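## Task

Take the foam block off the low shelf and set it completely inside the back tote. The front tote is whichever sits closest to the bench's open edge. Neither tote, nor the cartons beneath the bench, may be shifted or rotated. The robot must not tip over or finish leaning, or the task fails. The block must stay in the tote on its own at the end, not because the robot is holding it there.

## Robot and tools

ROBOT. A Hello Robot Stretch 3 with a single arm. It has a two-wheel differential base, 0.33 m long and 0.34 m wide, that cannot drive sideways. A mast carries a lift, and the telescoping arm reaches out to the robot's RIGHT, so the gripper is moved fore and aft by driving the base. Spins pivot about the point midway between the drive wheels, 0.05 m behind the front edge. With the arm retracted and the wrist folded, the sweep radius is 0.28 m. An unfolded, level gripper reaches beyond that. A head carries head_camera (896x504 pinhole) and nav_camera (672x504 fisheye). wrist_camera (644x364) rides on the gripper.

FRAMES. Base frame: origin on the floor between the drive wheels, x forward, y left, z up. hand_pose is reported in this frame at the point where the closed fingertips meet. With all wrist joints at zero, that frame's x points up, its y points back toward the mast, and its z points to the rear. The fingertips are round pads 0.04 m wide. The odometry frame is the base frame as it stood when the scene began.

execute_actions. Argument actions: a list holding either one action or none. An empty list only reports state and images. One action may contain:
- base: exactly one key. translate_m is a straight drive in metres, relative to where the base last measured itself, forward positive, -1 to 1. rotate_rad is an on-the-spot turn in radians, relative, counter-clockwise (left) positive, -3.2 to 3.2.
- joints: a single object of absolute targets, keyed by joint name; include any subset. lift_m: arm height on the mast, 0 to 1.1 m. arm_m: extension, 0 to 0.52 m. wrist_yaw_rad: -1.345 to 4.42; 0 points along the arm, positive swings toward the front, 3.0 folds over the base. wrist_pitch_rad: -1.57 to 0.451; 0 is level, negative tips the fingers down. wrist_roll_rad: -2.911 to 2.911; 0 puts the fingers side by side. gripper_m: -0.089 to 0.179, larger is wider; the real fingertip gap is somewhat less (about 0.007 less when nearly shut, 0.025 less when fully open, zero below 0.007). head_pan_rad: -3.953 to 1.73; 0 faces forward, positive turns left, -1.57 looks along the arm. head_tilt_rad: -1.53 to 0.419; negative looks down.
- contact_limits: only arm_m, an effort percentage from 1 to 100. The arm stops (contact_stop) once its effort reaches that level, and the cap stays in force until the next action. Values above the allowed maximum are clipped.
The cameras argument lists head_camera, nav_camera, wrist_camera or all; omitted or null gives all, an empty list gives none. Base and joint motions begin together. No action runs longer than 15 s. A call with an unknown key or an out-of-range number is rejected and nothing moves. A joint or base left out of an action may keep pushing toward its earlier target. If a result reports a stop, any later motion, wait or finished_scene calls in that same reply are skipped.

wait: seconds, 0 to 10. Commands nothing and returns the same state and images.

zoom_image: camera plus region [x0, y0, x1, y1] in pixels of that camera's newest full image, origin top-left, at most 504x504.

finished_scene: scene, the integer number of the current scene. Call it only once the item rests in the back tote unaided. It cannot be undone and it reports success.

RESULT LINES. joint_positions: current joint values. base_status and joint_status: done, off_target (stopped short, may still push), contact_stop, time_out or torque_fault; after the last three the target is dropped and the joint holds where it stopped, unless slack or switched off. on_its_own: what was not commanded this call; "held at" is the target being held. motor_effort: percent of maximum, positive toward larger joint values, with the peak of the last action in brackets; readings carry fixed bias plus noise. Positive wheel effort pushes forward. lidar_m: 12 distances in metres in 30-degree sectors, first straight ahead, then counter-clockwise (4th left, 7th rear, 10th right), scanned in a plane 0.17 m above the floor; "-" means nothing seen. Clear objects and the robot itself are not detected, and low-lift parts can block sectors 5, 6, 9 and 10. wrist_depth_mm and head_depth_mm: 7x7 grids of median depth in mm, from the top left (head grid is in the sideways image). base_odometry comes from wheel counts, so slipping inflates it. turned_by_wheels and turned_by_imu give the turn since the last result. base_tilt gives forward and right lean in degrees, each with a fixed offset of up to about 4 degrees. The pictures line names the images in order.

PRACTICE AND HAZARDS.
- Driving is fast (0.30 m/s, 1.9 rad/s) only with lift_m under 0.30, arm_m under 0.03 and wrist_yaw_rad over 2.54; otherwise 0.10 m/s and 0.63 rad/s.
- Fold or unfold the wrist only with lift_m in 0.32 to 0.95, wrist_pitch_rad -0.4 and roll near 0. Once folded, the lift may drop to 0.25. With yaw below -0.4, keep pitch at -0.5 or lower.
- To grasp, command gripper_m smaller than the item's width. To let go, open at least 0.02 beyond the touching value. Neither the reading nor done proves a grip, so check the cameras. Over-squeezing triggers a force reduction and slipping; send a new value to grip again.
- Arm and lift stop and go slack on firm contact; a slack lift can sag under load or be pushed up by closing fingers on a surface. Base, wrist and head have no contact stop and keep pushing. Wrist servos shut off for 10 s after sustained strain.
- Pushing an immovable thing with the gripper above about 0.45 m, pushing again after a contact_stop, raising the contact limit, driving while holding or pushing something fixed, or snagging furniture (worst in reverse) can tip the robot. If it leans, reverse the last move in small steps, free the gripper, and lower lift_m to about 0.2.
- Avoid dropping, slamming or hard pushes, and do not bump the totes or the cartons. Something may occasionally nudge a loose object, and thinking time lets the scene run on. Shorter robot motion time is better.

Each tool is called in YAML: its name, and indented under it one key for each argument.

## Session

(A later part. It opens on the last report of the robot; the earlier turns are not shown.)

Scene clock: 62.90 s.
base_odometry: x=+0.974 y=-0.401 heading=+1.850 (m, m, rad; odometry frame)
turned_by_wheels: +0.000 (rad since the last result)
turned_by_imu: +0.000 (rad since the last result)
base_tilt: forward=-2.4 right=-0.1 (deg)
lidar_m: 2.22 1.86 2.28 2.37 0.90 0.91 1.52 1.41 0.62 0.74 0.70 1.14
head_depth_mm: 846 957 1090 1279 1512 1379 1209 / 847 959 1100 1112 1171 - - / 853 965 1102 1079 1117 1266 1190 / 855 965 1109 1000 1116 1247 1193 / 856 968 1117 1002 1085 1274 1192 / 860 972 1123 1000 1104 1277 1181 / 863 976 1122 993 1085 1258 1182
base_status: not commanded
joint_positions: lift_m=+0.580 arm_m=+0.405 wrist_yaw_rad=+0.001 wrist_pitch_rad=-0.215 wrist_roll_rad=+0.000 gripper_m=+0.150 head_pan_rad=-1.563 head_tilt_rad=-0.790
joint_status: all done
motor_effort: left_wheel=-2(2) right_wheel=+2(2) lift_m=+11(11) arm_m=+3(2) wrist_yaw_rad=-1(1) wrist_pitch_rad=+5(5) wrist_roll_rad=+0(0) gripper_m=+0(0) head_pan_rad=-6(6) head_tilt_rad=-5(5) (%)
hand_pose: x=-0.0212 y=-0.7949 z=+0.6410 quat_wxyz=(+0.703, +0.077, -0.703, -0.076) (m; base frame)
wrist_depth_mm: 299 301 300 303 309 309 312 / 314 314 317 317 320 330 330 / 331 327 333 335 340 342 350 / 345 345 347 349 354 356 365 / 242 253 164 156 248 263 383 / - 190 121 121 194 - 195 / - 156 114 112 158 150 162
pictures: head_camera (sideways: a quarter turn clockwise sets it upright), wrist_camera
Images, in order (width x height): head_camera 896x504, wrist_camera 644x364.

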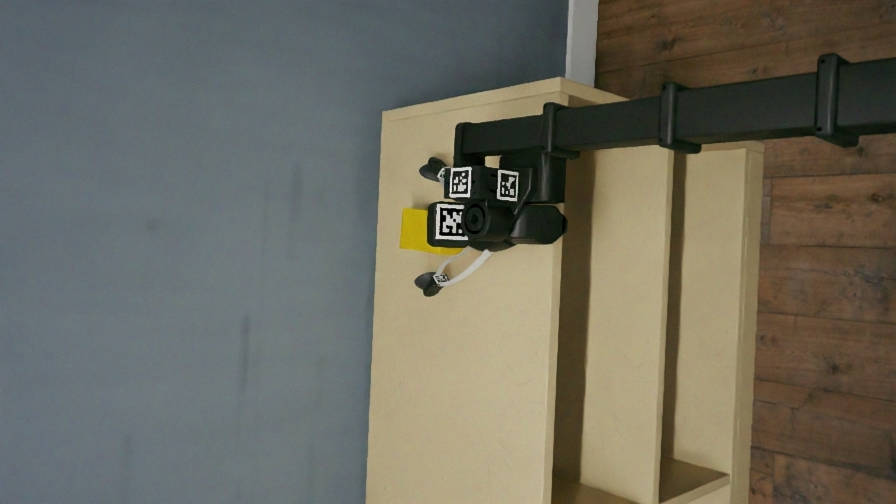

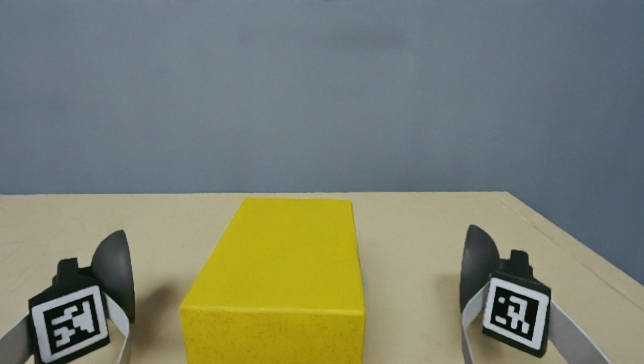

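execute_actions:
  actions:
    - {"joints": {"gripper_m": 0.03}}
  cameras: ["head_camera", "wrist_camera"]

Scene clock: 65.17 s.
base_odometry: x=+0.974 y=-0.401 heading=+1.850 (m, m, rad; odometry frame)
turned_by_wheels: +0.000 (rad since the last result)
turned_by_imu: +0.000 (rad since the last result)
base_tilt: forward=-2.6 right=-0.1 (deg)
lidar_m: 2.21 1.85 2.28 2.37 0.90 0.91 1.52 1.41 0.62 0.73 0.70 1.14
head_depth_mm: 841 949 1096 1278 1510 1375 1201 / 848 958 1100 1117 1174 - - / 852 963 1107 1072 1117 1256 1194 / 854 964 1113 1001 1110 1255 1195 / 856 972 1109 1005 1086 1274 1193 / 864 974 1123 998 1106 1278 1182 / 861 982 1120 993 1083 1256 1184
base_status: not commanded
joint_positions: lift_m=+0.580 arm_m=+0.405 wrist_yaw_rad=+0.001 wrist_pitch_rad=-0.215 wrist_roll_rad=+0.000 gripper_m=+0.031 head_pan_rad=-1.563 head_tilt_rad=-0.790
joint_status: all done
motor_effort: left_wheel=-2(2) right_wheel=+2(2) lift_m=+11(11) arm_m=+2(2) wrist_yaw_rad=-1(1) wrist_pitch_rad=+5(5) wrist_roll_rad=+0(0) gripper_m=-17(92) head_pan_rad=-5(5) head_tilt_rad=-4(5) (%)
hand_pose: x=-0.0212 y=-0.7949 z=+0.6410 quat_wxyz=(+0.703, +0.077, -0.703, -0.076) (m; base frame)
wrist_depth_mm: 296 302 301 305 306 313 314 / 309 314 320 323 325 324 327 / 329 329 333 337 341 344 347 / 345 345 346 350 353 357 364 / 241 245 175 155 263 248 381 / 190 196 121 121 121 194 196 / 156 149 118 118 148 158 160
pictures: head_camera (sideways: a quarter turn clockwise sets it upright), wrist_camera
Images, in order (width x height): head_camera 896x504, wrist_camera 644x364.

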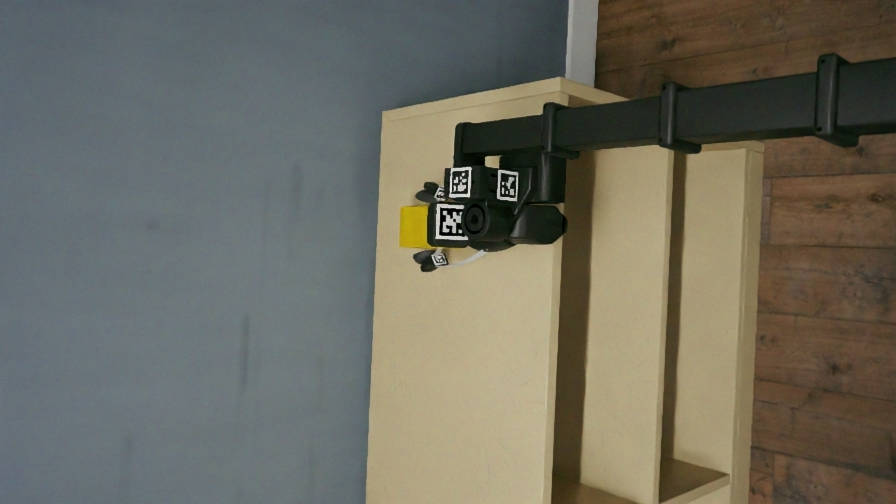

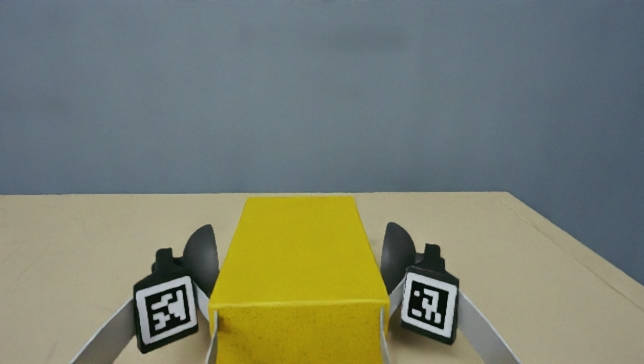

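execute_actions:
  actions:
    - {"joints": {"gripper_m": 0.015}}
  cameras: []

execute_actions:
  actions:
    - {"joints": {"lift_m": 0.7}}
  cameras: ["wrist_camera"]

Scene clock: 66.43 s.
base_odometry: x=+0.974 y=-0.401 heading=+1.850 (m, m, rad; odometry frame)
turned_by_wheels: +0.000 (rad since the last result)
turned_by_imu: +0.000 (rad since the last result)
base_tilt: forward=-2.6 right=-0.2 (deg)
lidar_m: 2.21 1.86 2.28 2.38 0.90 0.91 1.52 1.41 0.62 0.74 0.70 1.14
head_depth_mm: 845 948 1094 1275 1510 1379 1203 / 849 956 1095 1111 1169 - - / 851 960 1104 1073 1120 1262 1193 / 856 967 1111 1004 1113 1253 1192 / 856 968 1113 1002 1084 1277 1191 / 859 972 1119 998 1102 1268 1183 / 864 978 1118 989 1085 1255 1182
base_status: not commanded
joint_positions: lift_m=+0.580 arm_m=+0.405 wrist_yaw_rad=+0.001 wrist_pitch_rad=-0.215 wrist_roll_rad=+0.000 gripper_m=+0.016 head_pan_rad=-1.563 head_tilt_rad=-0.790
joint_status: all done
motor_effort: left_wheel=-2(2) right_wheel=+2(2) lift_m=+12(11) arm_m=+2(2) wrist_yaw_rad=-1(2) wrist_pitch_rad=+5(5) wrist_roll_rad=+0(0) gripper_m=-21(78) head_pan_rad=-5(5) head_tilt_rad=-5(5) (%)
hand_pose: x=-0.0212 y=-0.7949 z=+0.6410 quat_wxyz=(+0.703, +0.077, -0.703, -0.076) (m; base frame)
wrist_depth_mm: 300 298 299 306 310 311 310 / 311 318 318 318 324 323 328 / 324 331 335 338 339 341 350 / 345 344 351 352 348 354 367 / 242 244 174 155 262 249 382 / 189 199 120 121 124 194 195 / 157 151 118 119 148 159 160
pictures: none
No camera images: the call's "cameras" was empty. Leave "cameras" out to get every camera's image.

Scene clock: 68.37 s.
base_odometry: x=+0.974 y=-0.401 heading=+1.850 (m, m, rad; odometry frame)
turned_by_wheels: +0.000 (rad since the last result)
turned_by_imu: +0.000 (rad since the last result)
base_tilt: forward=-2.7 right=-0.1 (deg)
lidar_m: 2.21 1.86 2.28 2.38 0.90 0.91 1.52 1.41 0.62 0.74 0.70 1.14
head_depth_mm: 844 953 1090 1281 1502 1411 - / 847 959 1097 - - 1163 1199 / 852 958 1080 - 1089 1258 1197 / 854 967 1085 978 1086 1253 1194 / 858 970 1106 999 1087 1278 1195 / 860 970 1117 996 1107 1273 1181 / 864 976 1123 993 1086 1256 1179
base_status: not commanded
joint_positions: lift_m=+0.699 arm_m=+0.405 wrist_yaw_rad=+0.001 wrist_pitch_rad=-0.218 wrist_roll_rad=+0.000 gripper_m=+0.022 head_pan_rad=-1.563 head_tilt_rad=-0.790
joint_status: all done
on_its_own: gripper_m is held at +0.021, not at your +0.015, by its stall guard, which is not easing now
motor_effort: left_wheel=-2(2) right_wheel=+2(2) lift_m=+26(27) arm_m=+1(2) wrist_yaw_rad=-1(2) wrist_pitch_rad=+6(6) wrist_roll_rad=+0(0) gripper_m=-19(22) head_pan_rad=-6(5) head_tilt_rad=-5(5) (%)
hand_pose: x=-0.0212 y=-0.7947 z=+0.7593 quat_wxyz=(+0.703, +0.078, -0.703, -0.077) (m; base frame)
wrist_depth_mm: 296 302 303 303 307 311 312 / 313 316 318 324 321 326 326 / 332 333 334 339 342 342 352 / 345 348 353 358 361 364 365 / 365 372 279 166 381 382 386 / 382 382 122 122 125 404 415 / 306 300 117 117 289 424 436
pictures: wrist_camera
Images, in order (width x height): wrist_camera 644x364.

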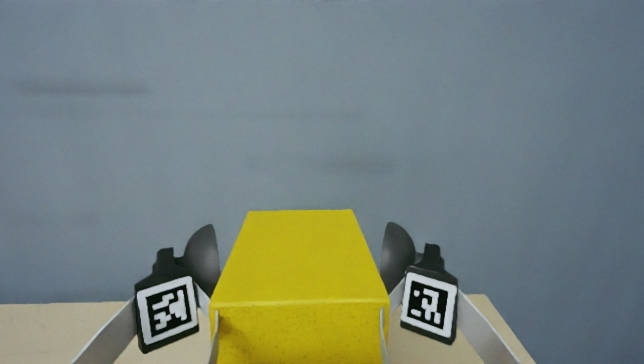

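execute_actions:
  actions:
    - {"joints": {"arm_m": 0.0, "lift_m": 0.9}}
  cameras: []

execute_actions:
  actions:
    - {"base": {"rotate_rad": -1.45}, "joints": {"lift_m": 1.05, "head_pan_rad": -2.2, "head_tilt_rad": -0.6}}
  cameras: ["head_camera", "nav_camera"]

Scene clock: 76.30 s.
base_odometry: x=+0.974 y=-0.401 heading=+1.850 (m, m, rad; odometry frame)
turned_by_wheels: +0.000 (rad since the last result)
turned_by_imu: +0.000 (rad since the last result)
base_tilt: forward=-2.5 right=-0.1 (deg)
lidar_m: 2.22 1.86 2.28 2.37 0.90 0.91 1.52 1.41 0.62 0.73 0.70 1.14
head_depth_mm: 845 955 1090 1274 1458 - - / 848 958 1098 1111 947 - - / 851 960 1098 1045 - - - / 854 963 1105 1038 902 1264 1201 / 860 968 1110 999 1079 1275 1192 / 859 973 1121 998 1106 1276 1184 / 868 977 1119 994 1084 1257 1189
base_status: not commanded
joint_positions: lift_m=+0.900 arm_m=+0.001 wrist_yaw_rad=+0.001 wrist_pitch_rad=-0.219 wrist_roll_rad=+0.000 gripper_m=+0.022 head_pan_rad=-1.563 head_tilt_rad=-0.790
joint_status: all done
joint sent to its limit — the command would take arm_m past its lower limit, so that joint was sent only as far as its limit.
on_its_own: gripper_m is held at +0.021, not at your +0.015, by its stall guard, which is not easing now
motor_effort: left_wheel=-2(2) right_wheel=+2(2) lift_m=+26(26) arm_m=-3(3) wrist_yaw_rad=-1(1) wrist_pitch_rad=+7(7) wrist_roll_rad=+0(0) gripper_m=-19(19) head_pan_rad=-4(5) head_tilt_rad=-5(5) (%)
hand_pose: x=-0.0212 y=-0.3913 z=+0.9591 quat_wxyz=(+0.703, +0.078, -0.703, -0.077) (m; base frame)
wrist_depth_mm: 651 651 658 664 668 667 674 / 682 687 687 707 701 696 717 / 716 712 723 729 735 748 746 / 755 768 781 776 784 780 761 / 776 796 488 165 814 835 850 / 678 716 122 122 126 896 887 / 568 541 117 118 560 954 978
pictures: none
No camera images: the call's "cameras" was empty. Leave "cameras" out to get every camera's image.

Scene clock: 79.53 s.
base_odometry: x=+0.974 y=-0.401 heading=+0.400 (m, m, rad; odometry frame)
turned_by_wheels: -1.450 (rad since the last result)
turned_by_imu: -1.446 (rad since the last result)
base_tilt: forward=-2.5 right=-0.2 (deg)
lidar_m: 0.99 0.70 1.14 2.21 2.15 2.62 1.72 0.89 1.13 1.52 1.27 0.62
head_depth_mm: 1735 - - - - 1381 1309 / 1649 - - - 1179 1309 1315 / 1558 - - - - - 1304 / 1472 - - - - - 1276 / 1413 - - - - - 1235 / 1350 - - - - - 1244 / 1301 - - - - - -
base_status: done
joint_positions: lift_m=+1.049 arm_m=+0.001 wrist_yaw_rad=+0.001 wrist_pitch_rad=-0.219 wrist_roll_rad=+0.000 gripper_m=+0.022 head_pan_rad=-2.193 head_tilt_rad=-0.606
joint_status: all done
on_its_own: gripper_m is held at +0.021, not at your +0.015, by its stall guard, which is not easing now
motor_effort: left_wheel=+3(7) right_wheel=-3(5) lift_m=+26(25) arm_m=-3(3) wrist_yaw_rad=-1(1) wrist_pitch_rad=+7(7) wrist_roll_rad=+0(0) gripper_m=-20(19) head_pan_rad=-5(53) head_tilt_rad=+3(19) (%)
hand_pose: x=-0.0212 y=-0.3913 z=+1.1090 quat_wxyz=(+0.703, +0.078, -0.703, -0.077) (m; base frame)
wrist_depth_mm: - - - - - - - / - - - - - - - / - - - - - - - / - - - - - - 974 / - - - 166 - - - / - - 122 123 125 - - / - - 116 118 - - -
pictures: head_camera (sideways: a quarter turn clockwise sets it upright), nav_camera (sideways: a quarter turn counterclockwise sets it upright)
Images, in order (width x height): head_camera 896x504, nav_camera 672x504.

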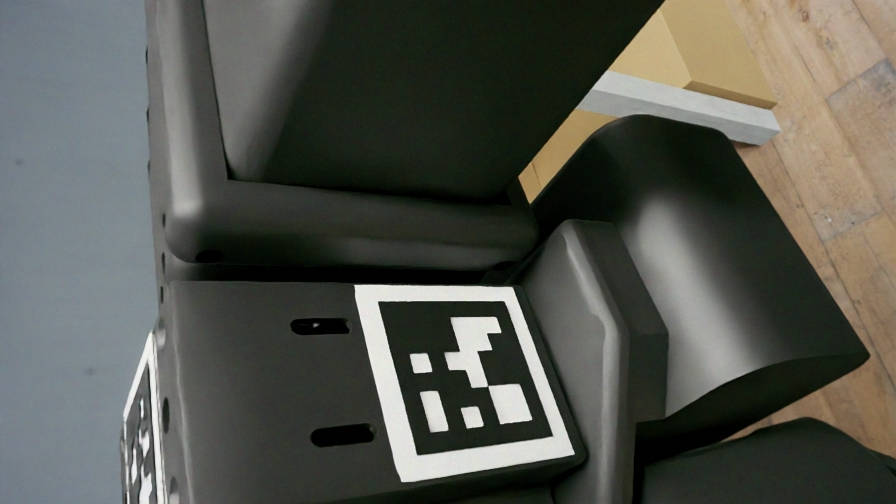

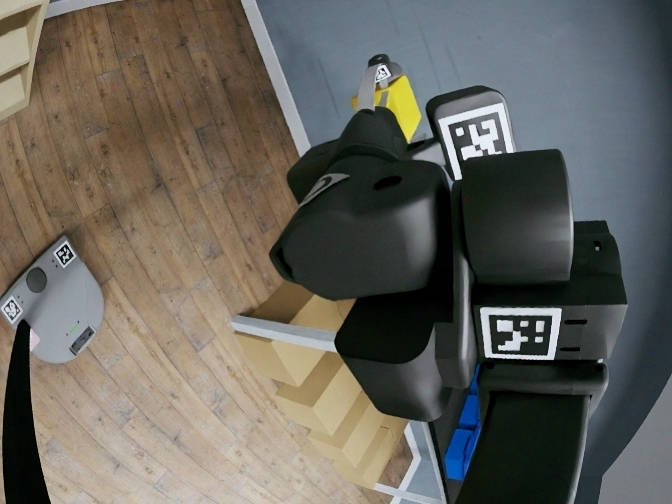

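execute_actions:
  actions:
    - {"base": {"translate_m": -1.0}, "joints": {"lift_m": 1.08, "head_pan_rad": -1.9, "head_tilt_rad": -0.5}}
  cameras: ["head_camera", "nav_camera"]

Scene clock: 92.20 s.
base_odometry: x=+0.053 y=-0.790 heading=+0.400 (m, m, rad; odometry frame)
turned_by_wheels: +0.000 (rad since the last result)
turned_by_imu: -0.003 (rad since the last result)
base_tilt: forward=-2.6 right=-0.1 (deg)
lidar_m: 1.58 1.91 2.38 1.72 1.86 2.53 1.35 0.63 0.52 0.49 0.53 2.00
head_depth_mm: 1273 - - - - - 1287 / - - - - - - - / - - - - - - 1045 / 1198 - - - - - 1073 / 1197 1279 - - - - - / 1184 1263 - - - - - / 1170 1235 - - - - -
base_status: done
joint_positions: lift_m=+1.079 arm_m=+0.001 wrist_yaw_rad=+0.001 wrist_pitch_rad=-0.219 wrist_roll_rad=+0.000 gripper_m=+0.022 head_pan_rad=-1.907 head_tilt_rad=-0.507
joint_status: all done
on_its_own: gripper_m is held at +0.021, not at your +0.015, by its stall guard, which is not easing now
motor_effort: left_wheel=+3(4) right_wheel=-2(5) lift_m=+26(26) arm_m=-3(3) wrist_yaw_rad=-1(1) wrist_pitch_rad=+7(7) wrist_roll_rad=+0(0) gripper_m=-19(19) head_pan_rad=+4(36) head_tilt_rad=+3(14) (%)
hand_pose: x=-0.0212 y=-0.3913 z=+1.1390 quat_wxyz=(+0.703, +0.078, -0.703, -0.077) (m; base frame)
wrist_depth_mm: - - - - - - - / - - - - - - - / - - - - - - - / - - 867 882 928 822 640 / - - 397 165 670 642 583 / - 512 122 123 126 501 505 / 421 391 117 117 381 413 411
pictures: head_camera (sideways: a quarter turn clockwise sets it upright), nav_camera (sideways: a quarter turn counterclockwise sets it upright)
Images, in order (width x height): head_camera 896x504, nav_camera 672x504.

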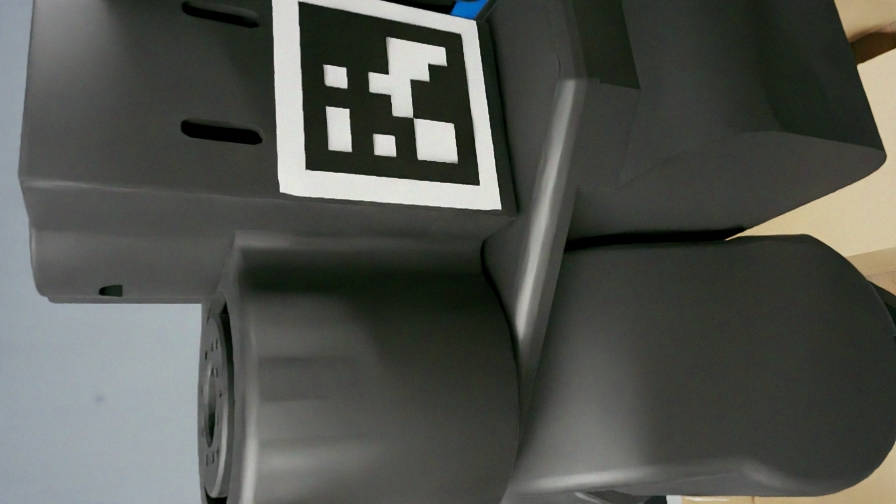

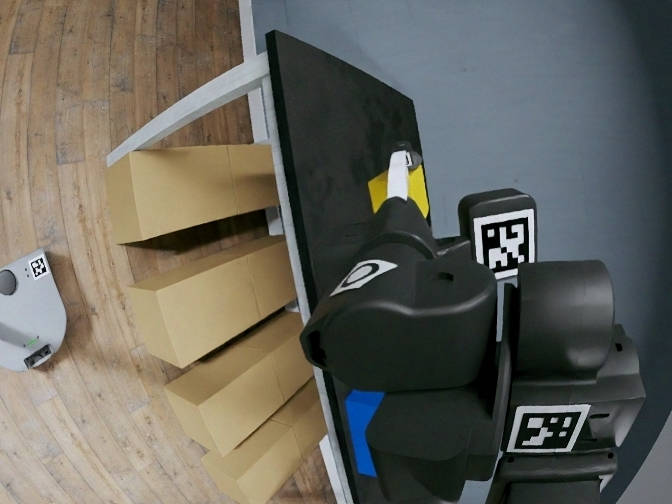

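execute_actions:
  actions:
    - {"base": {"translate_m": -0.55}, "joints": {"head_pan_rad": -1.57, "head_tilt_rad": -0.9}}

Scene clock: 99.87 s.
base_odometry: x=-0.453 y=-1.005 heading=+0.400 (m, m, rad; odometry frame)
turned_by_wheels: +0.000 (rad since the last result)
turned_by_imu: -0.002 (rad since the last result)
base_tilt: forward=-2.7 right=-0.1 (deg)
lidar_m: 2.11 2.41 1.81 1.79 1.93 2.01 1.94 0.55 0.44 0.44 0.46 0.69
head_depth_mm: - - - - 1176 1053 1144 / - - - - 1151 1049 1158 / - - - - 1429 1244 1158 / 674 311 525 1344 1402 1279 1153 / 1015 524 524 1306 1172 1084 1157 / 982 737 590 1612 1166 1105 1150 / 975 734 588 1407 1417 1251 1149
base_status: done
joint_positions: lift_m=+1.079 arm_m=+0.001 wrist_yaw_rad=+0.001 wrist_pitch_rad=-0.219 wrist_roll_rad=+0.000 gripper_m=+0.022 head_pan_rad=-1.577 head_tilt_rad=-0.888
joint_status: all done
on_its_own: gripper_m is held at +0.021, not at your +0.015, by its stall guard, which is not easing now
motor_effort: left_wheel=+3(5) right_wheel=-2(5) lift_m=+26(26) arm_m=-3(3) wrist_yaw_rad=-1(1) wrist_pitch_rad=+7(7) wrist_roll_rad=+0(0) gripper_m=-19(19) head_pan_rad=+4(37) head_tilt_rad=-5(28) (%)
hand_pose: x=-0.0212 y=-0.3913 z=+1.1390 quat_wxyz=(+0.703, +0.078, -0.703, -0.077) (m; base frame)
wrist_depth_mm: - - - - 970 948 911 / - - - - - - 974 / - - - - - - - / 867 876 873 625 617 909 934 / 633 631 295 165 437 648 654 / 495 507 122 122 125 392 508 / 407 380 117 117 240 268 413
pictures: head_camera (sideways: a quarter turn clockwise sets it upright), nav_camera (sideways: a quarter turn counterclockwise sets it upright), wrist_camera
Images, in order (width x height): head_camera 896x504, nav_camera 672x504, wrist_camera 644x364.

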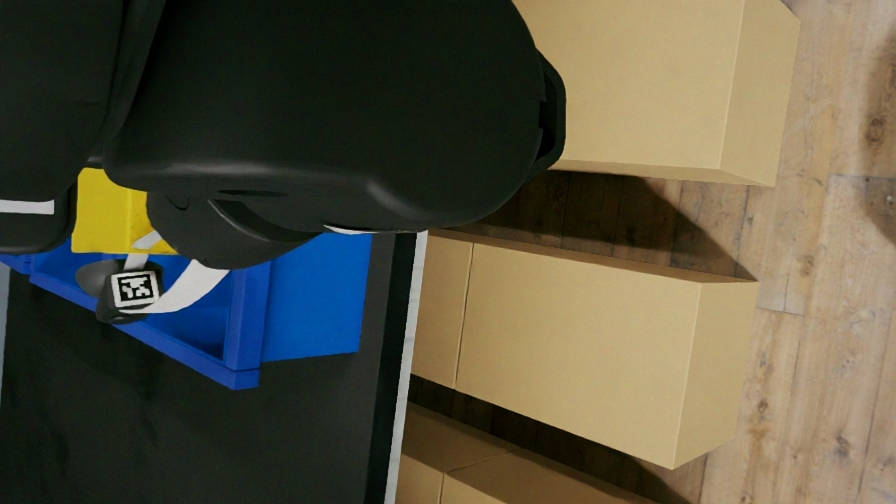

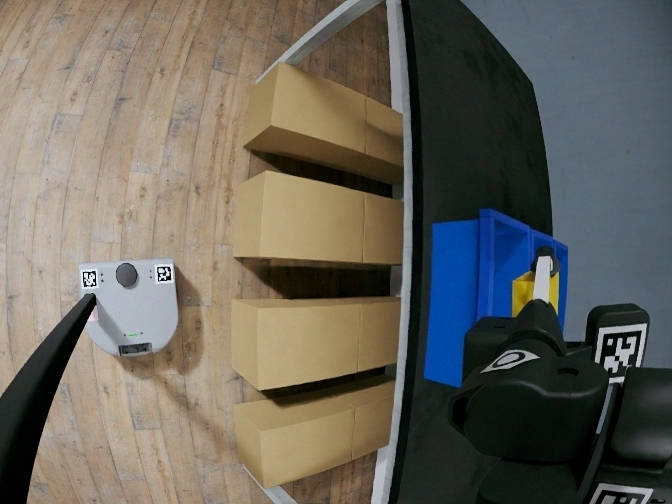

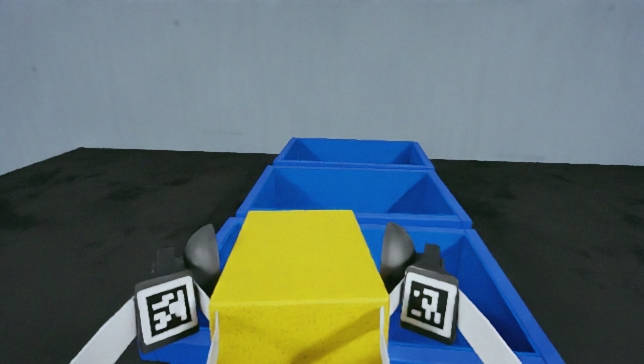

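execute_actions:
  actions:
    - {"base": {"rotate_rad": -0.72}, "joints": {"lift_m": 1.095}}
  cameras: ["nav_camera"]

execute_actions:
  actions:
    - {"base": {"translate_m": 0.2}}
  cameras: ["nav_camera"]

Scene clock: 111.10 s.
base_odometry: x=-0.453 y=-1.005 heading=-0.320 (m, m, rad; odometry frame)
turned_by_wheels: -0.720 (rad since the last result)
turned_by_imu: -0.718 (rad since the last result)
base_tilt: forward=-2.5 right=-0.1 (deg)
lidar_m: 0.56 2.52 2.19 2.57 1.79 1.83 2.38 1.94 0.69 0.46 0.44 0.44
head_depth_mm: - - - - 1451 1310 1166 / - - - - 1299 1311 1166 / 331 - - 1315 1338 1309 1160 / 346 696 630 1449 1434 1234 1160 / 1037 740 593 1635 1170 1081 1157 / 982 738 589 1304 1165 1162 1152 / 974 706 497 1271 1394 1297 1110
base_status: done
joint_positions: lift_m=+1.094 arm_m=+0.001 wrist_yaw_rad=+0.001 wrist_pitch_rad=-0.219 wrist_roll_rad=+0.000 gripper_m=+0.022 head_pan_rad=-1.577 head_tilt_rad=-0.889
joint_status: all done
on_its_own: gripper_m is held at +0.021, not at your +0.015, by its stall guard, which is not easing now
motor_effort: left_wheel=+3(8) right_wheel=-2(6) lift_m=+26(26) arm_m=-3(4) wrist_yaw_rad=-1(1) wrist_pitch_rad=+7(7) wrist_roll_rad=+0(0) gripper_m=-19(19) head_pan_rad=+4(5) head_tilt_rad=-6(5) (%)
hand_pose: x=-0.0212 y=-0.3912 z=+1.1540 quat_wxyz=(+0.703, +0.078, -0.703, -0.077) (m; base frame)
wrist_depth_mm: 840 978 - - - - - / 871 - - - - - - / 885 - - - - - - / 683 902 910 947 - - - / 525 659 414 167 698 704 - / 367 539 122 122 126 794 - / 378 410 117 117 - - -
pictures: nav_camera (sideways: a quarter turn counterclockwise sets it upright)
Images, in order (width x height): nav_camera 672x504.

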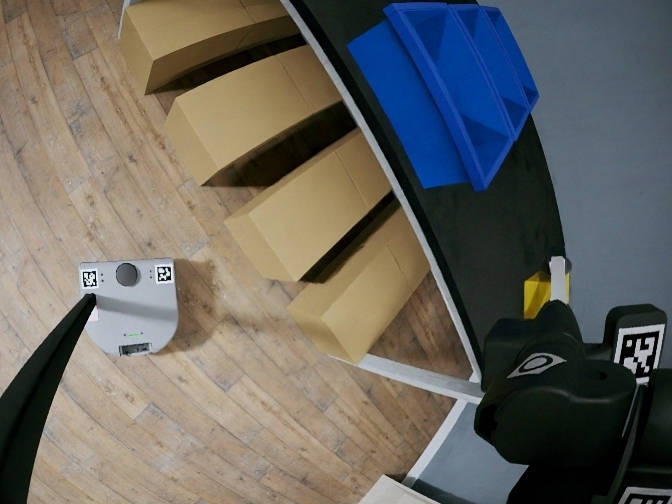

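Scene clock: 114.40 s.
base_odometry: x=-0.264 y=-1.068 heading=-0.319 (m, m, rad; odometry frame)
turned_by_wheels: +0.000 (rad since the last result)
turned_by_imu: +0.000 (rad since the last result)
base_tilt: forward=-2.5 right=-0.1 (deg)
lidar_m: 0.49 2.27 2.07 2.69 1.90 1.94 2.56 2.10 0.49 0.40 0.31 0.32
head_depth_mm: - - - - 1259 1318 1163 / - - - - 1401 1290 1160 / 331 - - 1589 1179 1119 1157 / 346 574 463 512 1180 1083 1157 / 1034 565 443 482 1218 1276 1136 / 697 541 563 453 1419 1059 953 / 678 517 544 417 1095 1015 920
base_status: done
joint_positions: lift_m=+1.094 arm_m=+0.001 wrist_yaw_rad=+0.001 wrist_pitch_rad=-0.219 wrist_roll_rad=+0.000 gripper_m=+0.022 head_pan_rad=-1.577 head_tilt_rad=-0.889
joint_status: not commanded
on_its_own: gripper_m is held at +0.021, not at your +0.015, by its stall guard, which is not easing now
motor_effort: left_wheel=+3(7) right_wheel=-3(3) lift_m=+26(26) arm_m=-3(4) wrist_yaw_rad=-1(1) wrist_pitch_rad=+7(7) wrist_roll_rad=+0(0) gripper_m=-19(19) head_pan_rad=+5(5) head_tilt_rad=-5(6) (%)
hand_pose: x=-0.0212 y=-0.3912 z=+1.1540 quat_wxyz=(+0.703, +0.078, -0.703, -0.077) (m; base frame)
wrist_depth_mm: 766 867 - - - - - / 777 921 - - - - - / 814 942 - - - - - / 642 674 900 936 915 - - / 459 508 300 166 716 672 687 / 447 346 122 122 126 524 749 / 294 339 117 117 399 458 -
pictures: nav_camera (sideways: a quarter turn counterclockwise sets it upright)
Images, in order (width x height): nav_camera 672x504.

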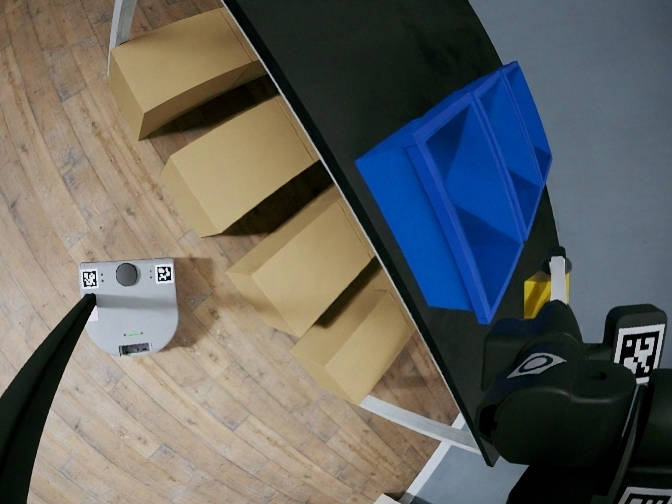

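execute_actions:
  actions:
    - {"base": {"rotate_rad": 0.6}}
  cameras: ["nav_camera"]

execute_actions:
  actions:
    - {"base": {"translate_m": -0.15}}

Scene clock: 116.97 s.
base_odometry: x=-0.264 y=-1.068 heading=+0.280 (m, m, rad; odometry frame)
turned_by_wheels: +0.600 (rad since the last result)
turned_by_imu: +0.598 (rad since the last result)
base_tilt: forward=-2.5 right=-0.1 (deg)
lidar_m: 1.95 2.06 2.62 1.90 1.97 2.20 2.10 0.45 0.40 0.31 0.33 0.49
head_depth_mm: - - - - 1135 1035 1092 / - - - - 1161 1120 1120 / 331 - - 464 1434 1281 1161 / 692 693 594 496 1156 1028 1103 / 1035 739 593 494 1149 1026 1100 / 981 736 590 492 1419 1060 1119 / 976 733 587 490 1232 1250 1130
base_status: done
joint_positions: lift_m=+1.094 arm_m=+0.001 wrist_yaw_rad=+0.001 wrist_pitch_rad=-0.219 wrist_roll_rad=+0.000 gripper_m=+0.022 head_pan_rad=-1.577 head_tilt_rad=-0.889
joint_status: not commanded
on_its_own: gripper_m is held at +0.021, not at your +0.015, by its stall guard, which is not easing now
motor_effort: left_wheel=-2(8) right_wheel=+2(5) lift_m=+25(26) arm_m=-2(3) wrist_yaw_rad=-1(1) wrist_pitch_rad=+7(7) wrist_roll_rad=+0(0) gripper_m=-20(20) head_pan_rad=+5(4) head_tilt_rad=-6(5) (%)
hand_pose: x=-0.0212 y=-0.3913 z=+1.1540 quat_wxyz=(+0.703, +0.078, -0.703, -0.077) (m; base frame)
wrist_depth_mm: 897 874 886 890 892 920 921 / 898 916 946 923 964 948 945 / 927 972 990 954 - - - / 901 908 939 724 717 933 966 / 658 658 414 165 532 514 686 / 519 543 122 122 125 350 376 / 429 406 117 117 330 335 326
pictures: nav_camera (sideways: a quarter turn counterclockwise sets it upright)
Images, in order (width x height): nav_camera 672x504.

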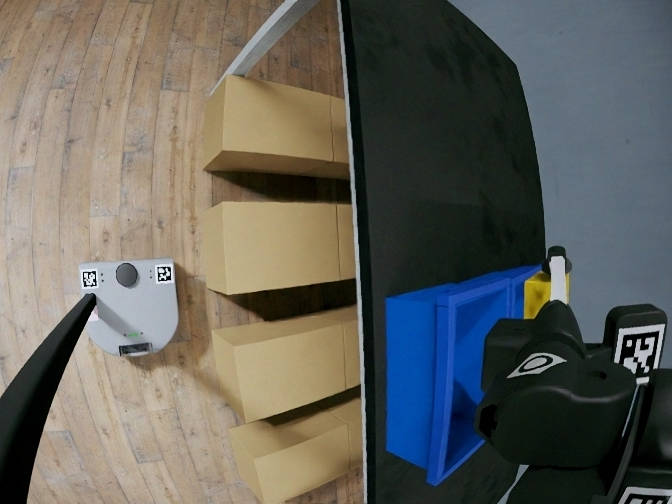

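Scene clock: 119.43 s.
base_odometry: x=-0.408 y=-1.109 heading=+0.280 (m, m, rad; odometry frame)
turned_by_wheels: +0.000 (rad since the last result)
turned_by_imu: -0.001 (rad since the last result)
base_tilt: forward=-2.5 right=-0.1 (deg)
lidar_m: 2.51 2.21 1.97 1.90 1.98 2.06 1.95 0.45 0.33 0.32 0.33 0.44
head_depth_mm: - - - - 1159 1036 1110 / - - - - 1145 1029 1110 / 331 - - 463 1178 1046 1118 / 566 516 553 445 1463 1310 1156 / 772 520 555 446 1172 1047 1114 / 975 519 509 450 1145 1018 1094 / 976 733 419 480 1163 1016 1098
base_status: done
joint_positions: lift_m=+1.094 arm_m=+0.001 wrist_yaw_rad=+0.001 wrist_pitch_rad=-0.219 wrist_roll_rad=+0.000 gripper_m=+0.022 head_pan_rad=-1.577 head_tilt_rad=-0.889
joint_status: not commanded
on_its_own: gripper_m is held at +0.021, not at your +0.015, by its stall guard, which is not easing now
motor_effort: left_wheel=-2(7) right_wheel=+2(2) lift_m=+26(26) arm_m=-3(3) wrist_yaw_rad=-1(1) wrist_pitch_rad=+7(7) wrist_roll_rad=+0(0) gripper_m=-19(19) head_pan_rad=+4(5) head_tilt_rad=-5(5) (%)
hand_pose: x=-0.0212 y=-0.3913 z=+1.1540 quat_wxyz=(+0.703, +0.078, -0.703, -0.077) (m; base frame)
wrist_depth_mm: 847 880 894 892 898 903 924 / 931 904 931 927 899 936 940 / 945 962 973 978 - - - / 899 923 712 722 884 934 950 / 661 664 313 166 633 679 689 / 510 538 122 122 126 528 522 / 427 326 117 117 320 432 435
pictures: head_camera (sideways: a quarter turn clockwise sets it upright), nav_camera (sideways: a quarter turn counterclockwise sets it upright), wrist_camera
Images, in order (width x height): head_camera 896x504, nav_camera 672x504, wrist_camera 644x364.

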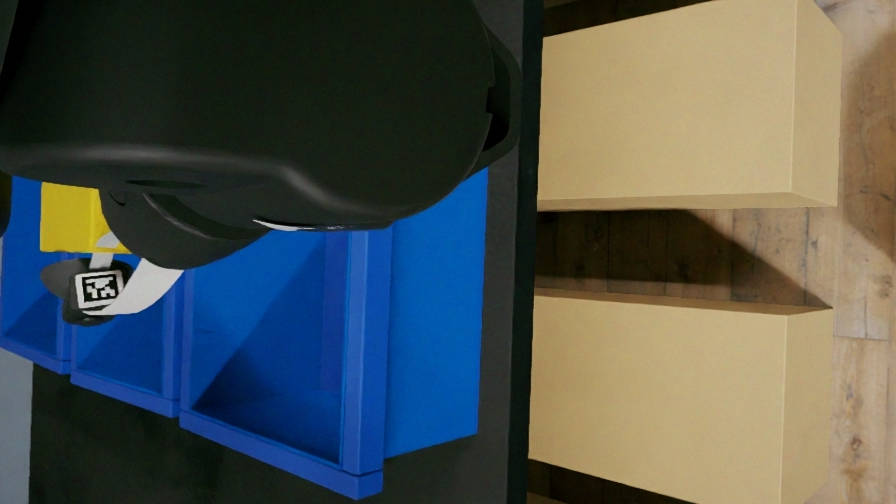

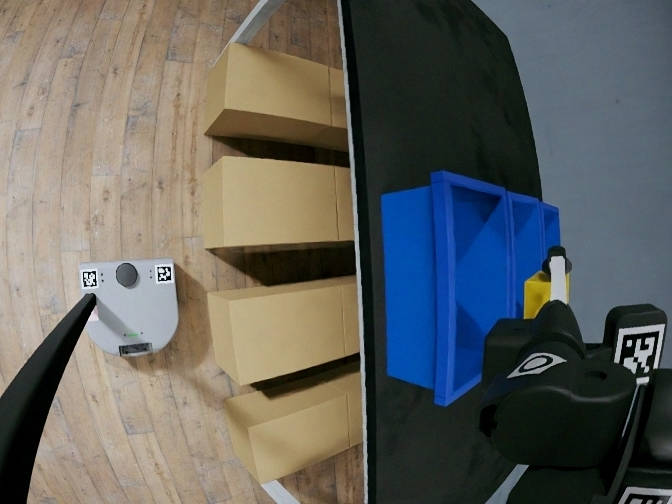

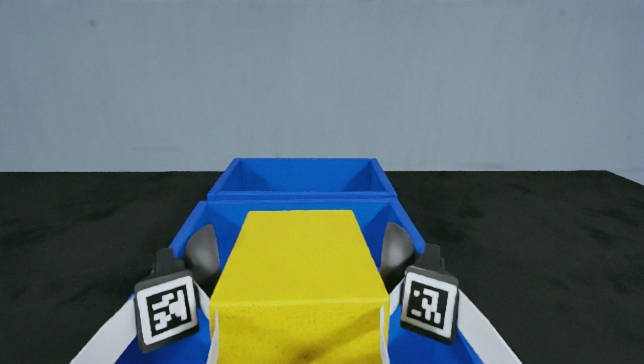

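execute_actions:
  actions:
    - {"joints": {"arm_m": 0.36, "head_tilt_rad": -0.6}}

Scene clock: 126.67 s.
base_odometry: x=-0.408 y=-1.109 heading=+0.280 (m, m, rad; odometry frame)
turned_by_wheels: +0.000 (rad since the last result)
turned_by_imu: +0.000 (rad since the last result)
base_tilt: forward=-2.5 right=-0.1 (deg)
lidar_m: 2.51 2.21 1.97 1.90 1.98 2.06 1.94 0.45 0.33 0.32 0.33 0.44
head_depth_mm: 1073 1149 1061 580 410 437 1039 / - 1181 768 563 411 437 1035 / - - 756 556 414 438 1056 / 1042 1138 747 557 414 440 1297 / 1054 1157 751 558 416 438 1071 / 1054 1158 952 541 416 437 1017 / 1058 1157 1000 704 409 445 1014
base_status: not commanded
joint_positions: lift_m=+1.094 arm_m=+0.360 wrist_yaw_rad=+0.001 wrist_pitch_rad=-0.219 wrist_roll_rad=+0.000 gripper_m=+0.022 head_pan_rad=-1.577 head_tilt_rad=-0.606
joint_status: all done
on_its_own: gripper_m is held at +0.021, not at your +0.015, by its stall guard, which is not easing now
motor_effort: left_wheel=-2(2) right_wheel=+2(2) lift_m=+26(26) arm_m=+2(3) wrist_yaw_rad=-1(2) wrist_pitch_rad=+7(7) wrist_roll_rad=+0(0) gripper_m=-19(19) head_pan_rad=+5(5) head_tilt_rad=+3(23) (%)
hand_pose: x=-0.0212 y=-0.7496 z=+1.1540 quat_wxyz=(+0.703, +0.078, -0.703, -0.077) (m; base frame)
wrist_depth_mm: 559 565 552 563 573 588 582 / 580 591 592 595 607 618 607 / 610 605 615 633 631 640 654 / 634 644 656 665 678 682 707 / 659 657 410 165 696 668 661 / 512 537 122 122 126 520 523 / 426 346 117 118 327 435 431
pictures: head_camera (sideways: a quarter turn clockwise sets it upright), nav_camera (sideways: a quarter turn counterclockwise sets it upright), wrist_camera
Images, in order (width x height): head_camera 896x504, nav_camera 672x504, wrist_camera 644x364.

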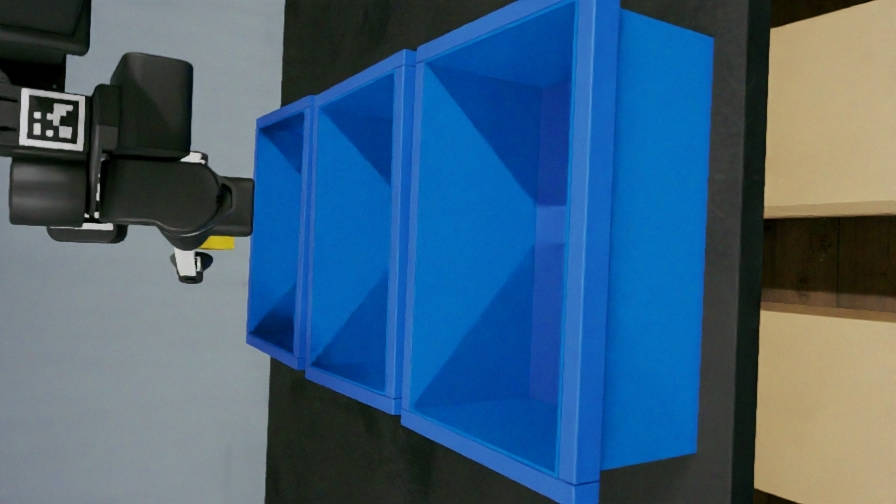

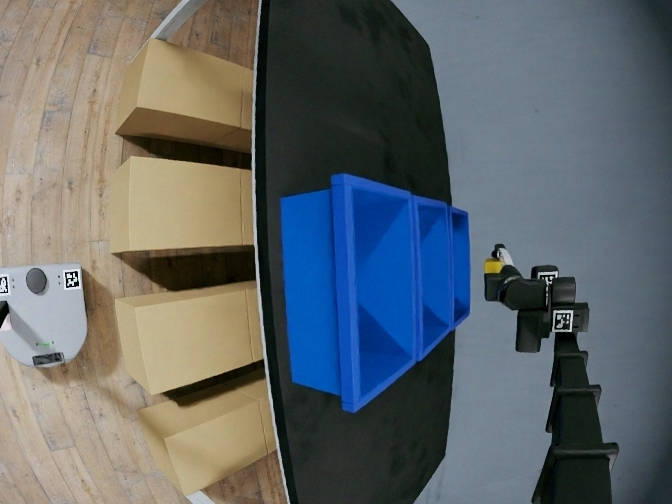

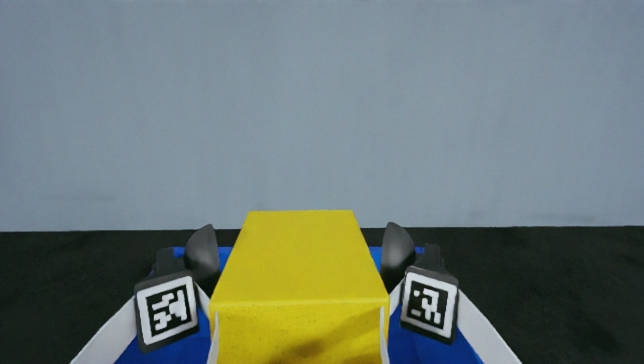

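execute_actions:
  actions:
    - {"joints": {"arm_m": 0.46, "head_tilt_rad": -0.45}}
  cameras: ["head_camera", "wrist_camera"]

execute_actions:
  actions:
    - {"joints": {"wrist_pitch_rad": -0.5}}
  cameras: ["head_camera", "wrist_camera"]

Scene clock: 132.23 s.
base_odometry: x=-0.408 y=-1.109 heading=+0.280 (m, m, rad; odometry frame)
turned_by_wheels: +0.000 (rad since the last result)
turned_by_imu: +0.000 (rad since the last result)
base_tilt: forward=-2.5 right=+0.0 (deg)
lidar_m: 2.50 2.21 1.97 1.90 1.97 2.06 1.94 0.45 0.33 0.32 0.33 0.44
head_depth_mm: 1050 - 1217 1012 520 395 411 / 1051 1142 1214 754 555 396 408 / 1053 - 1224 753 550 396 408 / 1058 1130 1215 755 551 392 410 / 1056 1132 1204 751 551 392 410 / 1058 1129 1216 848 546 393 411 / 1053 1132 1220 947 615 394 410
base_status: not commanded
joint_positions: lift_m=+1.094 arm_m=+0.460 wrist_yaw_rad=+0.001 wrist_pitch_rad=-0.219 wrist_roll_rad=+0.000 gripper_m=+0.022 head_pan_rad=-1.577 head_tilt_rad=-0.458
joint_status: all done
on_its_own: gripper_m is held at +0.021, not at your +0.015, by its stall guard, which is not easing now
motor_effort: left_wheel=-2(2) right_wheel=+2(2) lift_m=+26(26) arm_m=+2(2) wrist_yaw_rad=-1(1) wrist_pitch_rad=+7(7) wrist_roll_rad=+0(0) gripper_m=-20(19) head_pan_rad=+5(5) head_tilt_rad=+3(16) (%)
hand_pose: x=-0.0212 y=-0.8496 z=+1.1540 quat_wxyz=(+0.703, +0.078, -0.703, -0.077) (m; base frame)
wrist_depth_mm: 469 468 484 478 487 486 488 / 495 497 500 504 504 501 513 / 512 519 535 534 535 551 546 / 543 550 557 559 575 577 582 / 569 576 385 167 591 596 604 / 510 535 122 122 126 514 532 / 420 302 117 118 298 428 431
pictures: head_camera (sideways: a quarter turn clockwise sets it upright), wrist_camera
Images, in order (width x height): head_camera 896x504, wrist_camera 644x364.

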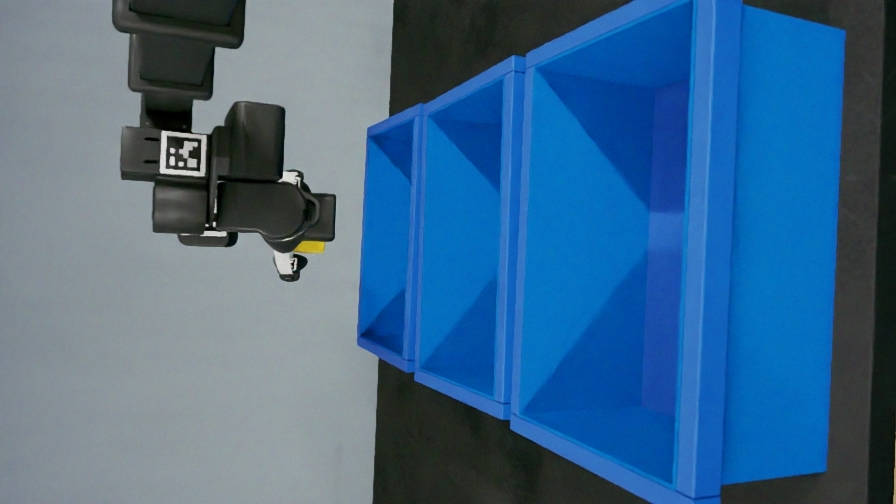

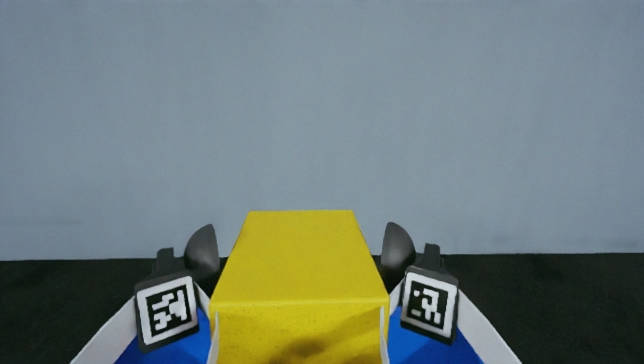

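Scene clock: 133.20 s.
base_odometry: x=-0.408 y=-1.109 heading=+0.280 (m, m, rad; odometry frame)
turned_by_wheels: +0.000 (rad since the last result)
turned_by_imu: +0.000 (rad since the last result)
base_tilt: forward=-2.6 right=-0.1 (deg)
lidar_m: 2.51 2.21 1.97 1.89 1.97 2.06 1.94 0.45 0.33 0.32 0.33 0.44
head_depth_mm: 1047 - 1214 1011 520 395 411 / 1051 1144 1219 756 555 395 409 / 1051 - 1202 758 549 396 408 / 1056 1125 1174 756 552 392 410 / 1055 1133 1204 752 553 392 410 / 1060 1135 1214 851 545 394 411 / 1056 1134 1219 944 616 394 411
base_status: not commanded
joint_positions: lift_m=+1.094 arm_m=+0.460 wrist_yaw_rad=+0.001 wrist_pitch_rad=-0.514 wrist_roll_rad=+0.000 gripper_m=+0.022 head_pan_rad=-1.577 head_tilt_rad=-0.458
joint_status: all done
on_its_own: gripper_m is held at +0.021, not at your +0.015, by its stall guard, which is not easing now
motor_effort: left_wheel=-2(2) right_wheel=+2(2) lift_m=+25(26) arm_m=+2(2) wrist_yaw_rad=-2(1) wrist_pitch_rad=+5(6) wrist_roll_rad=+0(0) gripper_m=-19(19) head_pan_rad=+4(4) head_tilt_rad=+4(3) (%)
hand_pose: x=-0.0213 y=-0.8161 z=+1.0863 quat_wxyz=(+0.684, +0.180, -0.684, -0.180) (m; base frame)
wrist_depth_mm: 481 488 481 491 501 502 512 / 527 535 534 543 540 544 557 / 552 554 563 572 584 581 592 / 475 296 302 302 305 500 499 / 400 296 254 167 323 389 420 / 218 259 122 122 125 242 362 / 205 288 117 117 294 202 314
pictures: head_camera (sideways: a quarter turn clockwise sets it upright), wrist_camera
Images, in order (width x height): head_camera 896x504, wrist_camera 644x364.

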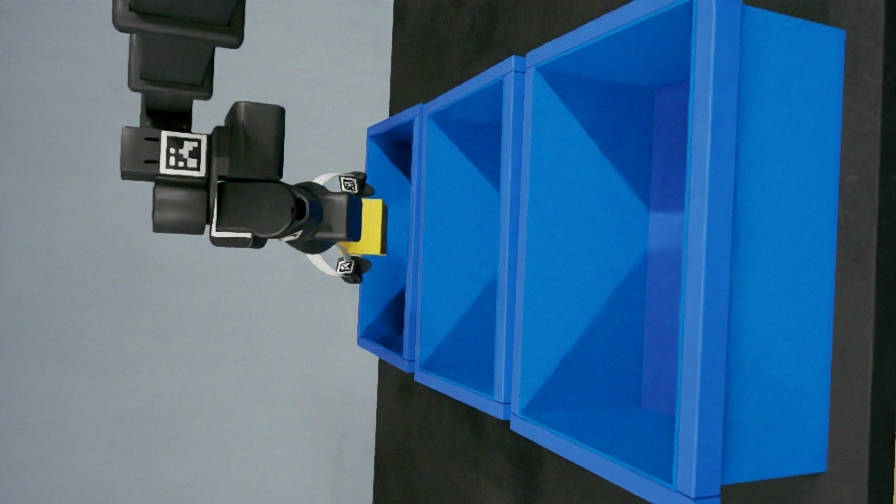

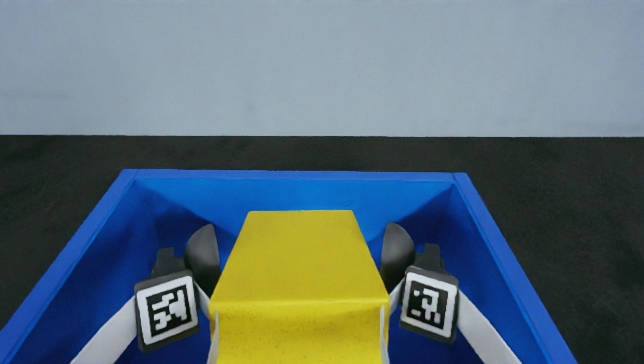

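execute_actions:
  actions:
    - {"joints": {"wrist_pitch_rad": -0.8, "arm_m": 0.5}}
  cameras: ["head_camera", "wrist_camera"]

Scene clock: 135.93 s.
base_odometry: x=-0.408 y=-1.109 heading=+0.280 (m, m, rad; odometry frame)
turned_by_wheels: +0.000 (rad since the last result)
turned_by_imu: +0.000 (rad since the last result)
base_tilt: forward=-2.6 right=+0.0 (deg)
lidar_m: 2.50 2.21 1.96 1.90 1.97 2.06 1.95 0.45 0.33 0.32 0.33 0.44
head_depth_mm: 1053 - 1213 1009 520 395 411 / 1049 1135 1214 755 556 396 409 / 1051 - 1207 755 550 392 409 / 1054 1130 1199 753 552 393 410 / 1053 1133 1201 753 552 393 411 / 1058 1133 1219 852 547 394 411 / 1058 1130 1216 945 616 394 410
base_status: not commanded
joint_positions: lift_m=+1.095 arm_m=+0.500 wrist_yaw_rad=+0.001 wrist_pitch_rad=-0.739 wrist_roll_rad=+0.000 gripper_m=+0.022 head_pan_rad=-1.577 head_tilt_rad=-0.458
joint_status: wrist_pitch_rad off_target (ended at -0.739, target -0.800); the others done
on_its_own: gripper_m is held at +0.021, not at your +0.015, by its stall guard, which is not easing now; wrist_pitch_rad is at rest, and its effort (-21) is outside its rest range (-20 to +32)
motor_effort: left_wheel=-1(3) right_wheel=+1(2) lift_m=+17(26) arm_m=+2(3) wrist_yaw_rad=-1(2) wrist_pitch_rad=-21(27) wrist_roll_rad=+0(0) gripper_m=-20(19) head_pan_rad=+5(4) head_tilt_rad=+4(4) (%)
hand_pose: x=-0.0214 y=-0.8180 z=+1.0435 quat_wxyz=(+0.660, +0.256, -0.659, -0.255) (m; base frame)
wrist_depth_mm: 487 498 497 508 509 515 527 / 458 465 468 478 493 492 498 / 389 257 266 264 261 272 428 / 212 291 310 310 311 232 377 / 204 296 254 168 319 216 327 / 205 260 120 120 121 215 285 / 206 248 117 117 254 201 161
pictures: head_camera (sideways: a quarter turn clockwise sets it upright), wrist_camera
Images, in order (width x height): head_camera 896x504, wrist_camera 644x364.

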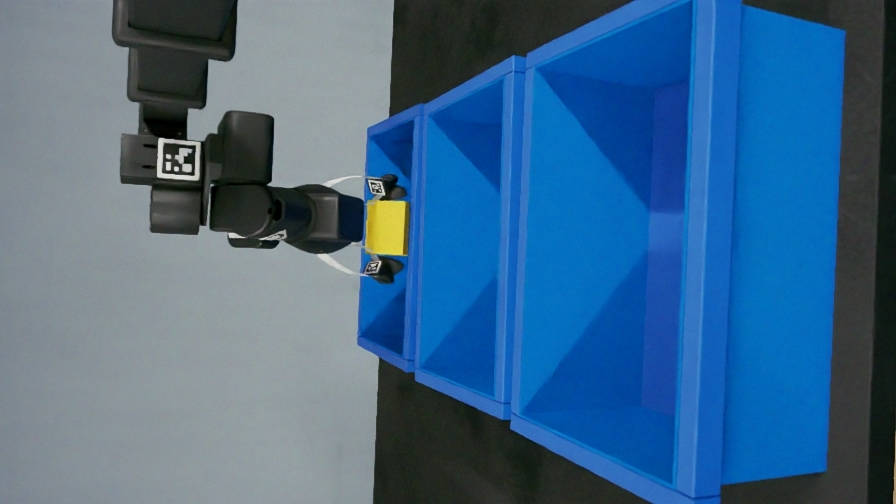

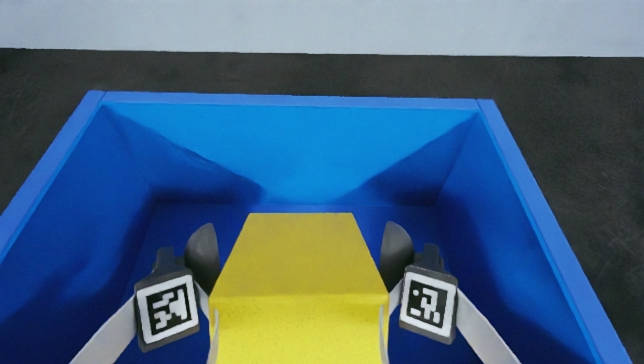

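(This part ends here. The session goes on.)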